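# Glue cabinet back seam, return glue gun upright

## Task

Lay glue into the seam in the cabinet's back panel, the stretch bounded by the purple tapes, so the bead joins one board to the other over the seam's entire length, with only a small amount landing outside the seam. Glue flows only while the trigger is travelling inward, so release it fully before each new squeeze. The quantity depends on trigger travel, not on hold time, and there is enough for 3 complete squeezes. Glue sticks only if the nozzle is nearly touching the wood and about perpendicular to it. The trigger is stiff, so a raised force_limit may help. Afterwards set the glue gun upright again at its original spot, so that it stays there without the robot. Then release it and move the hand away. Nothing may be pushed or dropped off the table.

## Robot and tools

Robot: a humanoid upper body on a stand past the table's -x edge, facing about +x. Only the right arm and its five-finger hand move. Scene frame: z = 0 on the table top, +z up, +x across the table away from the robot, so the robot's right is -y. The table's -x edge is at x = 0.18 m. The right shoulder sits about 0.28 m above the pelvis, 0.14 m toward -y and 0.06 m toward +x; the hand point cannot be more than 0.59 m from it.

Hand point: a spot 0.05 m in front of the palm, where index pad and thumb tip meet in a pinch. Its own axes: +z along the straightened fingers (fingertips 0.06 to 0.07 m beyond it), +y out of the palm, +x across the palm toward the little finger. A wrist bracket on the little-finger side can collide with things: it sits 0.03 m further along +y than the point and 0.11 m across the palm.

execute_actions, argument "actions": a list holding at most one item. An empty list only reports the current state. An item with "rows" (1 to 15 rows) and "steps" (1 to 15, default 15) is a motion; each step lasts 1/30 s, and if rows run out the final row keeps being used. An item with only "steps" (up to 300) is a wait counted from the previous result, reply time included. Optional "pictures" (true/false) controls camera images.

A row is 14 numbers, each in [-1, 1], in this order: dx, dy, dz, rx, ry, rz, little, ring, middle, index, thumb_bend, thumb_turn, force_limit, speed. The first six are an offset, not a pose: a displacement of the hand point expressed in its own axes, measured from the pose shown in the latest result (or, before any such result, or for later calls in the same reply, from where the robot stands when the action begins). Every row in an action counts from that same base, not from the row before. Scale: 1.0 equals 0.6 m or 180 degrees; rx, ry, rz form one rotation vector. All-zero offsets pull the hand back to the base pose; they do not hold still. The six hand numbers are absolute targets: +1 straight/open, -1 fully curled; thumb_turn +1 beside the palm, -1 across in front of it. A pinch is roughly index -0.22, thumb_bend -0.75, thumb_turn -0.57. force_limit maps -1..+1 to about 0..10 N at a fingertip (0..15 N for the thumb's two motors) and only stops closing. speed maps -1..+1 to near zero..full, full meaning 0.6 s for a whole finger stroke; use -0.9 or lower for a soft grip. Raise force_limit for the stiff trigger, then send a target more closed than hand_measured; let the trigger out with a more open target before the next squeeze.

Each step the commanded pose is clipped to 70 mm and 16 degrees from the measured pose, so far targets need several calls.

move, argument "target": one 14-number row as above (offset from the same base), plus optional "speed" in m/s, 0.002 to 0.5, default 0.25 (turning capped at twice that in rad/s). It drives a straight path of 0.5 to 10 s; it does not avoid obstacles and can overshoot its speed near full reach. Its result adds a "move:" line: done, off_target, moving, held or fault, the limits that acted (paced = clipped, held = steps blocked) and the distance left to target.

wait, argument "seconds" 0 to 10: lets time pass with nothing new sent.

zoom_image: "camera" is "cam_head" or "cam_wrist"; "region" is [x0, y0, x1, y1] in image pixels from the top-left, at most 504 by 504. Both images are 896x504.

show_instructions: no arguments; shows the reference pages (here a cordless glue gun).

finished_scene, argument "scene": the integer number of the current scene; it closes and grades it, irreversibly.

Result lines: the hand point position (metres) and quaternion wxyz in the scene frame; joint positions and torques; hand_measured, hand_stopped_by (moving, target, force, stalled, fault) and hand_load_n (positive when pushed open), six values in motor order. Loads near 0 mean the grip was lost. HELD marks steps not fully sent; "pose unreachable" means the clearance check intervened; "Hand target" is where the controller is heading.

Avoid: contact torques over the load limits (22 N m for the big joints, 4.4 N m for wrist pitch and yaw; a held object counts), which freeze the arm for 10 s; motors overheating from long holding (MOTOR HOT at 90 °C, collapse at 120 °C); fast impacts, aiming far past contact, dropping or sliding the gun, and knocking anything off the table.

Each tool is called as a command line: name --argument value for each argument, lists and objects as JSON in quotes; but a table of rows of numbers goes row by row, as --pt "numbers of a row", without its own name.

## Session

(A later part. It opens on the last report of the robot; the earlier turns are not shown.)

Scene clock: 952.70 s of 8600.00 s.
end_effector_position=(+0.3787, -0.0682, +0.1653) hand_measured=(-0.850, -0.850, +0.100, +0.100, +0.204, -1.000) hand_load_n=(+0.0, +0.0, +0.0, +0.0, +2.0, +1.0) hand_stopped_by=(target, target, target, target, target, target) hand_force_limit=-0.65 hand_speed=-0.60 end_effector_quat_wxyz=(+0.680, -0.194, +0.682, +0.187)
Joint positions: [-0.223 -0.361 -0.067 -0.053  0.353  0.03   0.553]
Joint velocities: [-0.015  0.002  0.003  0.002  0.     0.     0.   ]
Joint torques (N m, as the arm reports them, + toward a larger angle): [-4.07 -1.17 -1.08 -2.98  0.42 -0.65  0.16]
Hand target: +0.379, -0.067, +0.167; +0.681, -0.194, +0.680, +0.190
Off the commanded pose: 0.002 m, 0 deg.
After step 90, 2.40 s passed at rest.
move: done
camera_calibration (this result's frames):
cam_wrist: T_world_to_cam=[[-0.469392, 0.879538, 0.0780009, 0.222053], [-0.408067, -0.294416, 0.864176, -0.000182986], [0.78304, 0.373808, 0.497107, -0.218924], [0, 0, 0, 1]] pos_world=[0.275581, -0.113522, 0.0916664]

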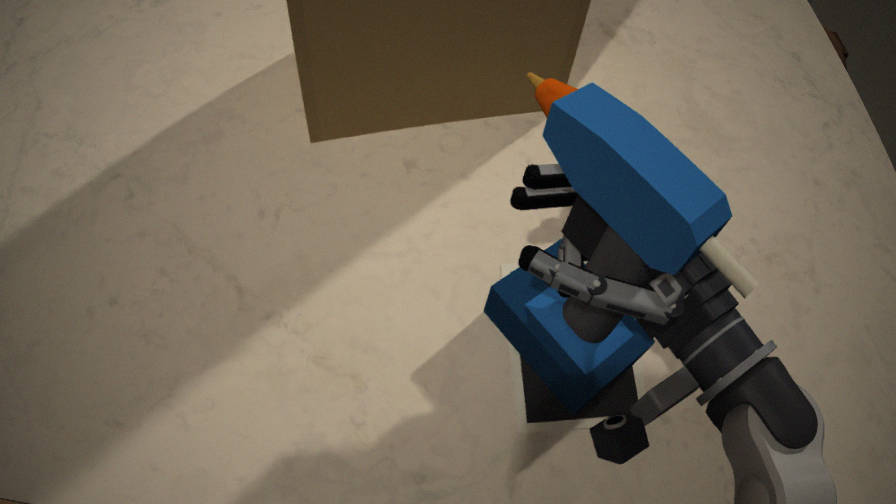

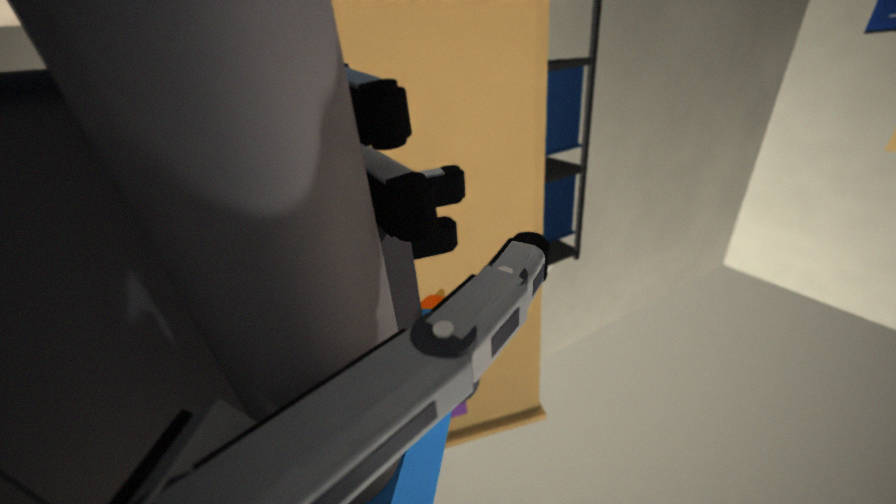

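move --target '[0,0,0,0,0,0,-1,-1,0.1,0.1,0.1,-1,1,-0.6]' --speed 0.05

Scene clock: 959.13 s of 8600.00 s.
end_effector_position=(+0.3787, -0.0682, +0.1653) hand_measured=(-0.908, -0.904, +0.100, +0.100, +0.108, -1.000) hand_load_n=(+11.5, +11.0, +0.0, +0.0, +5.0, +2.5) hand_stopped_by=(force, force, target, target, target, target) hand_force_limit=1.00 hand_speed=-0.60 end_effector_quat_wxyz=(+0.680, -0.194, +0.682, +0.187)
Joint positions: [-0.223 -0.361 -0.067 -0.053  0.352  0.029  0.553]
Joint velocities: [-0.006 -0.002  0.003  0.012  0.003  0.     0.   ]
Joint torques (N m, as the arm reports them, + toward a larger angle): [-3.86 -1.27 -1.16 -2.77  0.34 -0.67  0.14]
Hand target: +0.379, -0.068, +0.165; +0.680, -0.194, +0.682, +0.187
Off the commanded pose: 0.000 m, 0 deg.
After step 90, 2.73 s passed at rest.
move: done
camera_calibration (this result's frames):
cam_wrist: T_world_to_cam=[[-0.469446, 0.87959, 0.0770805, 0.222215], [-0.408771, -0.293882, 0.864025, 0.0000808475], [0.78264, 0.374105, 0.497513, -0.218834], [0, 0, 0, 1]] pos_world=[0.275619, -0.113567, 0.0916745]

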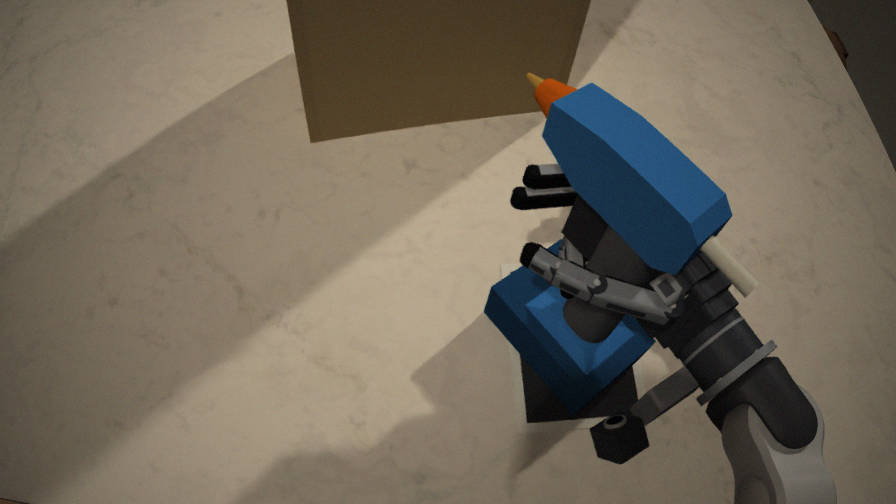

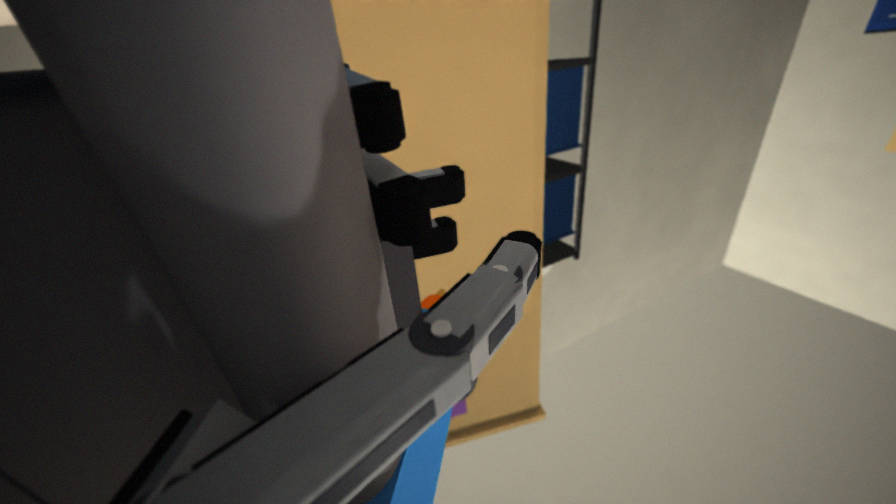

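move --target '[-0.009,-0.06,-0.004,0.2,0,0,-1,-1,0.1,0.1,0.02,-1,1,-0.6]' --speed 0.1

Scene clock: 966.77 s of 8600.00 s.
end_effector_position=(+0.3966, -0.1018, +0.1671) hand_measured=(-0.908, -0.904, +0.100, +0.100, +0.034, -1.000) hand_load_n=(+11.5, +11.0, +0.0, +0.0, +8.0, +4.0) hand_stopped_by=(force, force, target, target, stalled, target) hand_force_limit=1.00 hand_speed=-0.60 end_effector_quat_wxyz=(+0.700, +0.025, +0.713, -0.034)
Joint positions: [-0.011 -0.032  0.069 -0.407  0.012  0.175 -0.139]
Joint velocities: [ 0.     0.005  0.005 -0.006  0.012  0.    -0.002]
Joint torques (N m, as the arm reports them, + toward a larger angle): [-2.96 -0.07 -0.52 -3.83 -0.11 -0.87 -0.2 ]
Hand target: +0.397, -0.103, +0.172; +0.706, +0.029, +0.707, -0.036
Off the commanded pose: 0.005 m, 1 deg.
After step 90, 1.20 s passed at rest.
move: off_target
camera_calibration (this result's frames):
cam_wrist: T_world_to_cam=[[0.139854, 0.987511, 0.0725471, 0.0301172], [-0.493459, 0.00598922, 0.869749, 0.0591975], [0.858452, -0.157437, 0.488133, -0.303793], [0, 0, 0, 1]] pos_world=[0.285791, -0.0779238, 0.0946195]

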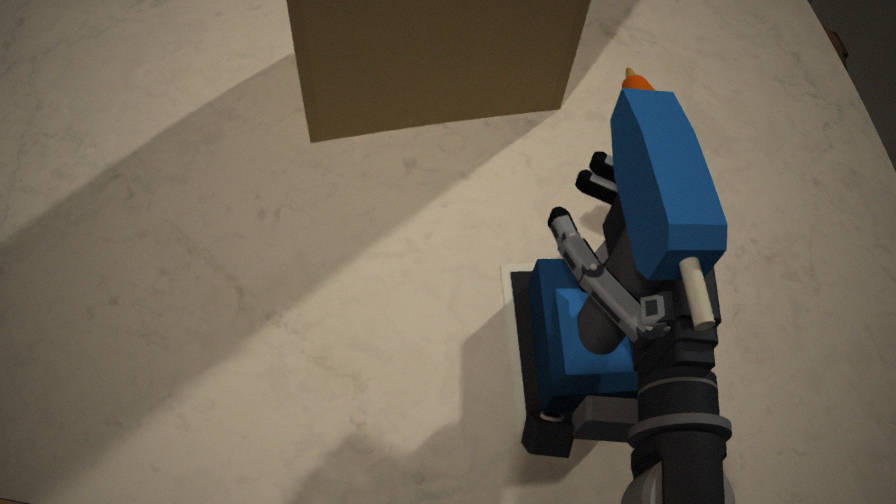

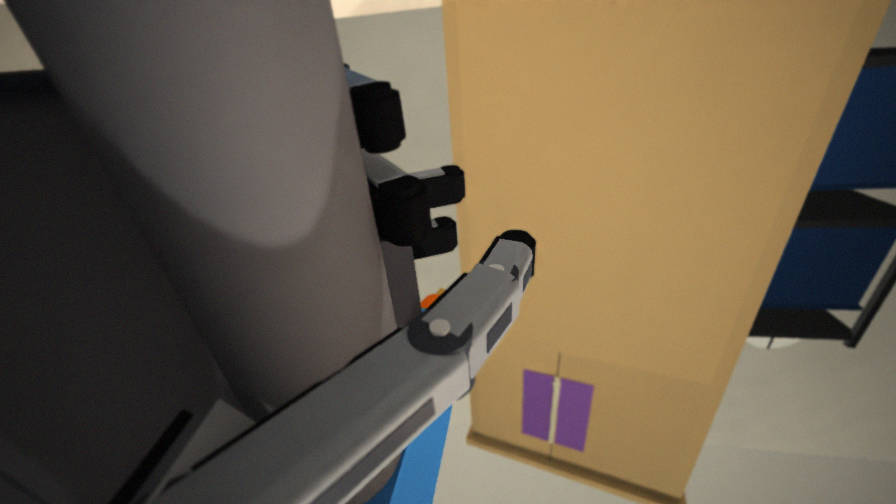

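move --target '[0.005,0.008,-0.003,0,-0.006,0,-1,-1,0.1,0.1,0.02,-1,1,-0.6]' --speed 0.03

execute_actions --actions '[{"rows":[[0,0,0,0,0,0,-1,-1,1,1,1,-1,1,0.2]],"steps":10}]' --pictures false

move --target '[0,0,0,0,0,0,1,1,1,1,1,-1,1,0.2]'

Scene clock: 974.63 s of 8600.00 s.
end_effector_position=(+0.3954, -0.0995, +0.1665) hand_measured=(-0.908, -0.904, +0.100, +0.100, +0.034, -1.000) hand_load_n=(+11.5, +11.0, +0.0, +0.0, +8.0, +4.0) hand_stopped_by=(force, force, target, target, stalled, target) hand_force_limit=1.00 hand_speed=-0.60 end_effector_quat_wxyz=(+0.709, +0.027, +0.703, -0.037)
Joint positions: [-0.006 -0.026  0.084 -0.362 -0.003  0.1   -0.155]
Joint velocities: [ 0.005  0.002  0.005  0.011 -0.012 -0.004 -0.008]
Joint torques (N m, as the arm reports them, + toward a larger angle): [-2.69 -0.06  0.04 -2.78 -0.09 -0.74  0.18]
Hand target: +0.395, -0.097, +0.164; +0.707, +0.025, +0.706, -0.034
Off the commanded pose: 0.004 m, 1 deg.
After step 90, 4.17 s passed at rest.
move: off_target
camera_calibration (this result's frames):
cam_wrist: T_world_to_cam=[[0.143464, 0.986957, 0.0730293, 0.0265192], [-0.515683, 0.0115684, 0.856701, 0.0706267], [0.844683, -0.160566, 0.510617, -0.300713], [0, 0, 0, 1]] pos_world=[0.286623, -0.0752745, 0.0911062]

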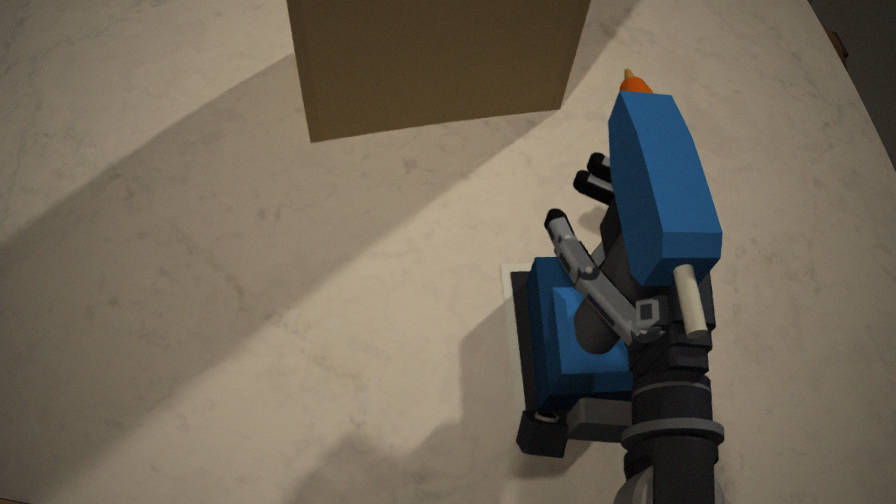

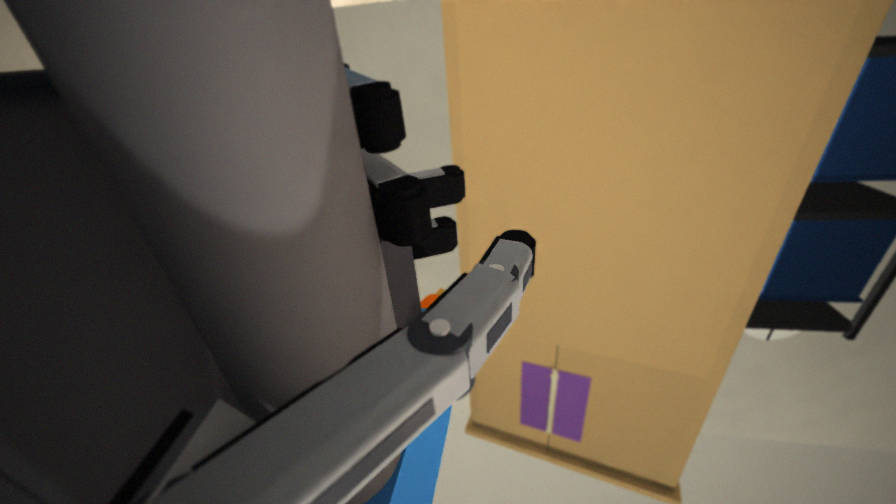

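Scene clock: 974.97 s of 8600.00 s.
end_effector_position=(+0.3953, -0.0988, +0.1664) hand_measured=(-0.908, -0.904, +0.558, +0.558, +0.320, -1.000) hand_load_n=(+7.0, +7.0, +0.0, +0.0, +1.0, +0.5) hand_stopped_by=(force, force, moving, moving, moving, target) hand_force_limit=1.00 hand_speed=0.20 end_effector_quat_wxyz=(+0.709, +0.026, +0.703, -0.035)
Joint positions: [-0.006 -0.025  0.085 -0.362 -0.002  0.1   -0.154]
Joint velocities: [ 0.011 -0.009  0.002  0.011  0.005  0.     0.012]
Joint torques (N m, as the arm reports them, + toward a larger angle): [-2.78 -0.19 -0.35 -3.01 -0.04 -0.76  0.05]
Hand target: +0.395, -0.099, +0.166; +0.709, +0.027, +0.703, -0.037
Off the commanded pose: 0.001 m, 0 deg.
Steps of this call (steps 1 to 10: all 10 steps of this action). Readings (end_effector_position | what the end effector reports):
1: (+0.3954, -0.0995, +0.1665) | hand_measured=(-0.908, -0.904, +0.100, +0.100, +0.034, -1.000) hand_load_n=(+11.5, +11.0, +0.0, +0.0, +8.0, +4.0) hand_stopped_by=(force, force, moving, moving, moving, target) hand_force_limit=1.00 hand_speed=0.20
2: (+0.3954, -0.0995, +0.1665) | hand_measured=(-0.908, -0.904, +0.100, +0.100, +0.034, -1.000) hand_load_n=(+11.5, +11.0, +0.0, +0.0, +8.0, +4.0) hand_stopped_by=(force, force, moving, moving, moving, target) hand_force_limit=1.00 hand_speed=0.20
4: (+0.3954, -0.0995, +0.1665) | hand_measured=(-0.908, -0.904, +0.160, +0.160, +0.070, -1.000) hand_load_n=(+11.5, +11.0, +0.0, +0.0, +6.5, +3.5) hand_stopped_by=(force, force, moving, moving, moving, target) hand_force_limit=1.00 hand_speed=0.20
8: (+0.3954, -0.0991, +0.1666) | hand_measured=(-0.908, -0.904, +0.426, +0.426, +0.236, -1.000) hand_load_n=(+10.5, +10.5, +0.0, +0.0, +1.5, +1.5) hand_stopped_by=(force, force, moving, moving, moving, target) hand_force_limit=1.00 hand_speed=0.20
10: the state above

Scene clock: 976.93 s of 8600.00 s.
end_effector_position=(+0.3952, -0.0985, +0.1660) hand_measured=(+1.000, +1.000, +1.000, +1.000, +1.000, -1.000) hand_load_n=(+0.0, +0.0, +0.0, +0.0, +0.0, +0.0) hand_stopped_by=(target, target, target, target, target, target) hand_force_limit=1.00 hand_speed=0.20 end_effector_quat_wxyz=(+0.709, +0.026, +0.704, -0.035)
Joint positions: [-0.005 -0.025  0.085 -0.361 -0.002  0.1   -0.153]
Joint velocities: [-0.006  0.     0.006 -0.002  0.009  0.     0.   ]
Joint torques (N m, as the arm reports them, + toward a larger angle): [-2.84 -0.18 -0.34 -3.08 -0.05 -0.78  0.12]
Hand target: +0.395, -0.098, +0.166; +0.709, +0.026, +0.704, -0.035
Off the commanded pose: 0.000 m, 0 deg.
move: done
camera_calibration (this result's frames):
cam_wrist: T_world_to_cam=[[0.14028, 0.987323, 0.0742603, 0.0267485], [-0.514613, 0.00863024, 0.857379, 0.0700561], [0.84587, -0.158489, 0.5093, -0.300176], [0, 0, 0, 1]] pos_world=[0.286209, -0.0745886, 0.0908285]

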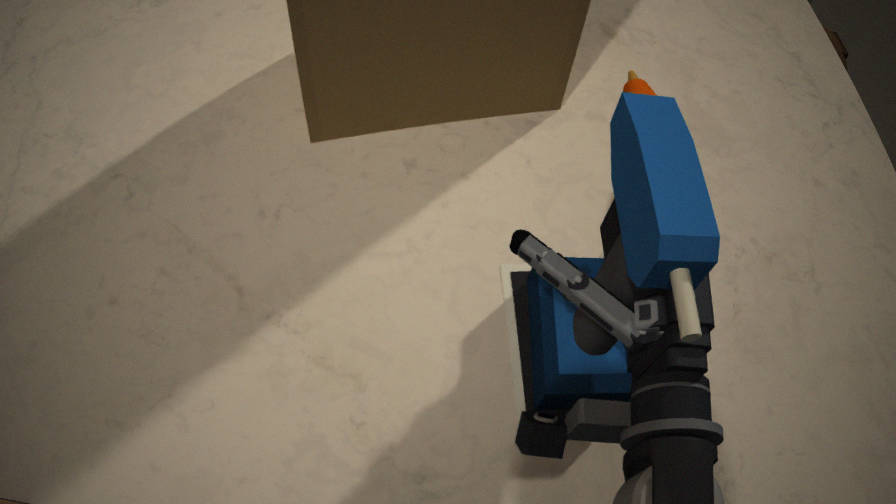

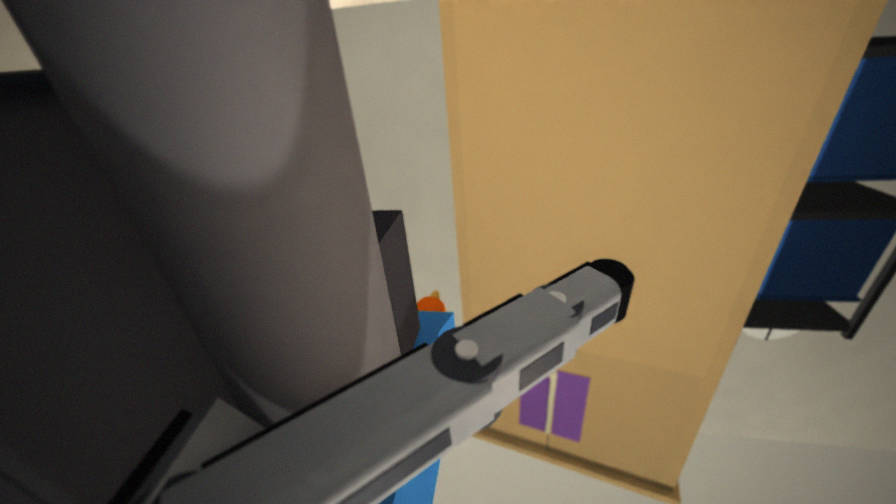

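move --target '[0,-0.11,-0.13,0,0,0,1,1,1,1,1,-1,1,0.2]' --speed 0.12

Scene clock: 983.60 s of 8600.00 s.
end_effector_position=(+0.3116, -0.1528, +0.1668) hand_measured=(+1.000, +1.000, +1.000, +1.000, +1.000, -1.000) hand_load_n=(+0.0, +0.0, +0.0, +0.0, +0.0, +0.0) hand_stopped_by=(target, target, target, target, target, target) hand_force_limit=1.00 hand_speed=0.20 end_effector_quat_wxyz=(+0.708, +0.018, +0.706, -0.036)
Joint positions: [ 0.432 -0.159 -0.067 -0.526  0.205 -0.147  0.036]
Joint velocities: [ 0.005  0.002  0.     0.    -0.012  0.     0.005]
Joint torques (N m, as the arm reports them, + toward a larger angle): [-0.53 -0.79 -0.92 -2.87  0.22 -0.85  0.22]
Hand target: +0.312, -0.153, +0.168; +0.709, +0.018, +0.705, -0.034
Off the commanded pose: 0.005 m, 1 deg.
After step 90, 2.47 s passed at rest.
move: off_target
camera_calibration (this result's frames):
cam_wrist: T_world_to_cam=[[0.130027, 0.98961, 0.061368, 0.0976626], [-0.510246, 0.0137166, 0.859919, 0.0258829], [0.850143, -0.143125, 0.506728, -0.23704], [0, 0, 0, 1]] pos_world=[0.202026, -0.130929, 0.0918641]

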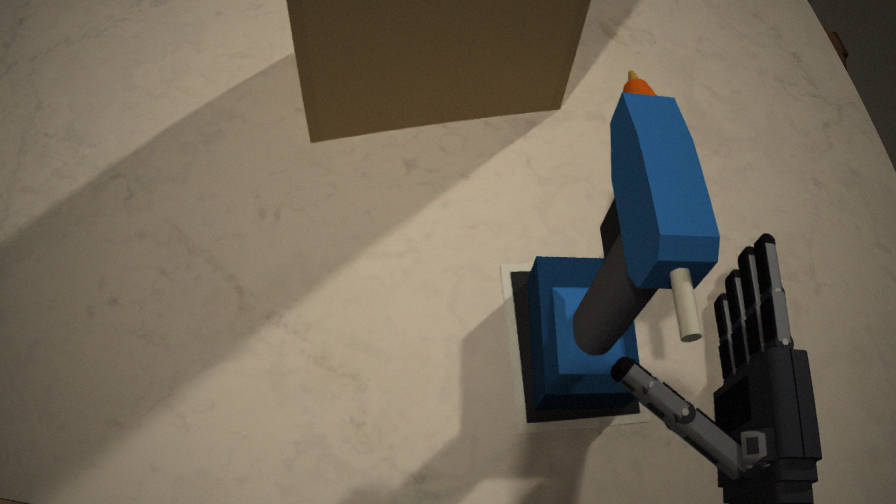

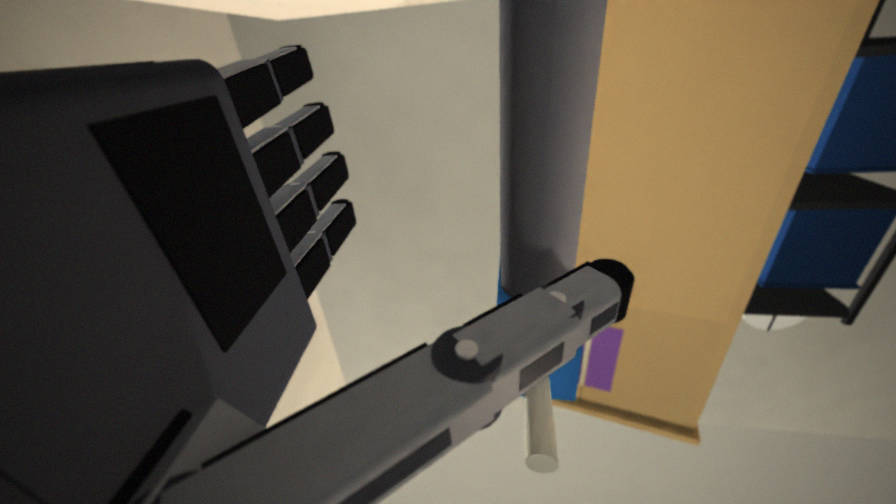

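move --target '[0,-0.2,0,0,0,0,1,1,1,1,1,-1,1,0.2]' --speed 0.2

Scene clock: 987.70 s of 8600.00 s.
end_effector_position=(+0.3011, -0.2684, +0.1653) hand_measured=(+1.000, +1.000, +1.000, +1.000, +1.000, -1.000) hand_load_n=(+0.0, +0.0, +0.0, +0.0, +0.0, +0.0) hand_stopped_by=(target, target, target, target, target, target) hand_force_limit=1.00 hand_speed=0.20 end_effector_quat_wxyz=(+0.704, +0.011, +0.709, -0.035)
Joint positions: [ 0.365 -0.431 -0.452 -0.136  0.629 -0.251  0.409]
Joint velocities: [ 0.014 -0.002  0.009  0.002 -0.003  0.     0.007]
Joint torques (N m, as the arm reports them, + toward a larger angle): [-0.62 -1.99 -1.79 -2.1   0.39 -0.79  0.21]
Hand target: +0.301, -0.269, +0.166; +0.705, +0.012, +0.708, -0.034
Off the commanded pose: 0.006 m, 1 deg.
After step 90, 0.07 s passed at rest.
move: off_target
camera_calibration (this result's frames):
cam_wrist: T_world_to_cam=[[0.120218, 0.991374, 0.0522074, 0.218477], [-0.501203, 0.0152152, 0.865196, 0.0201565], [0.856938, -0.130178, 0.498708, -0.241163], [0, 0, 0, 1]] pos_world=[0.190499, -0.248294, 0.0914244]

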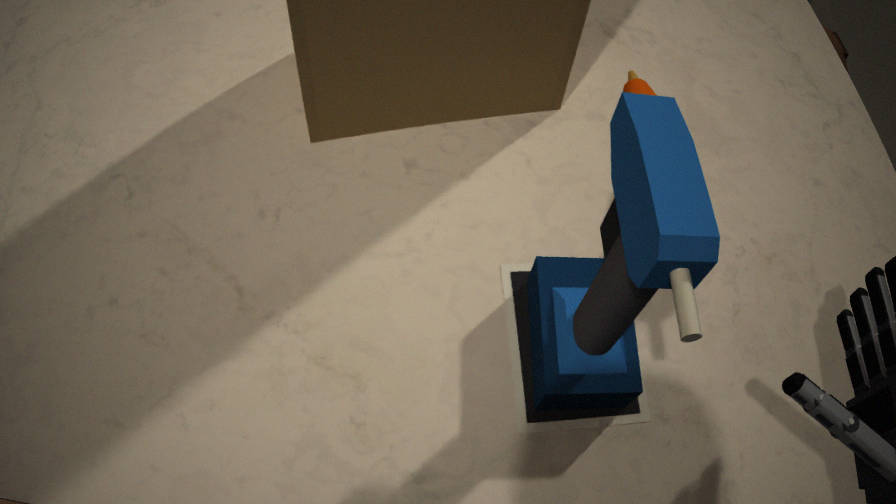

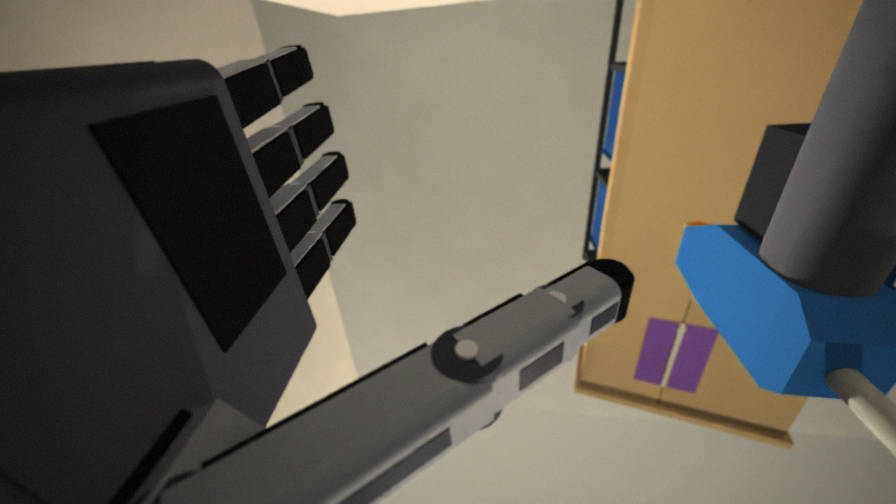

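finished_scene --scene 2

The scene is finished: the task was done.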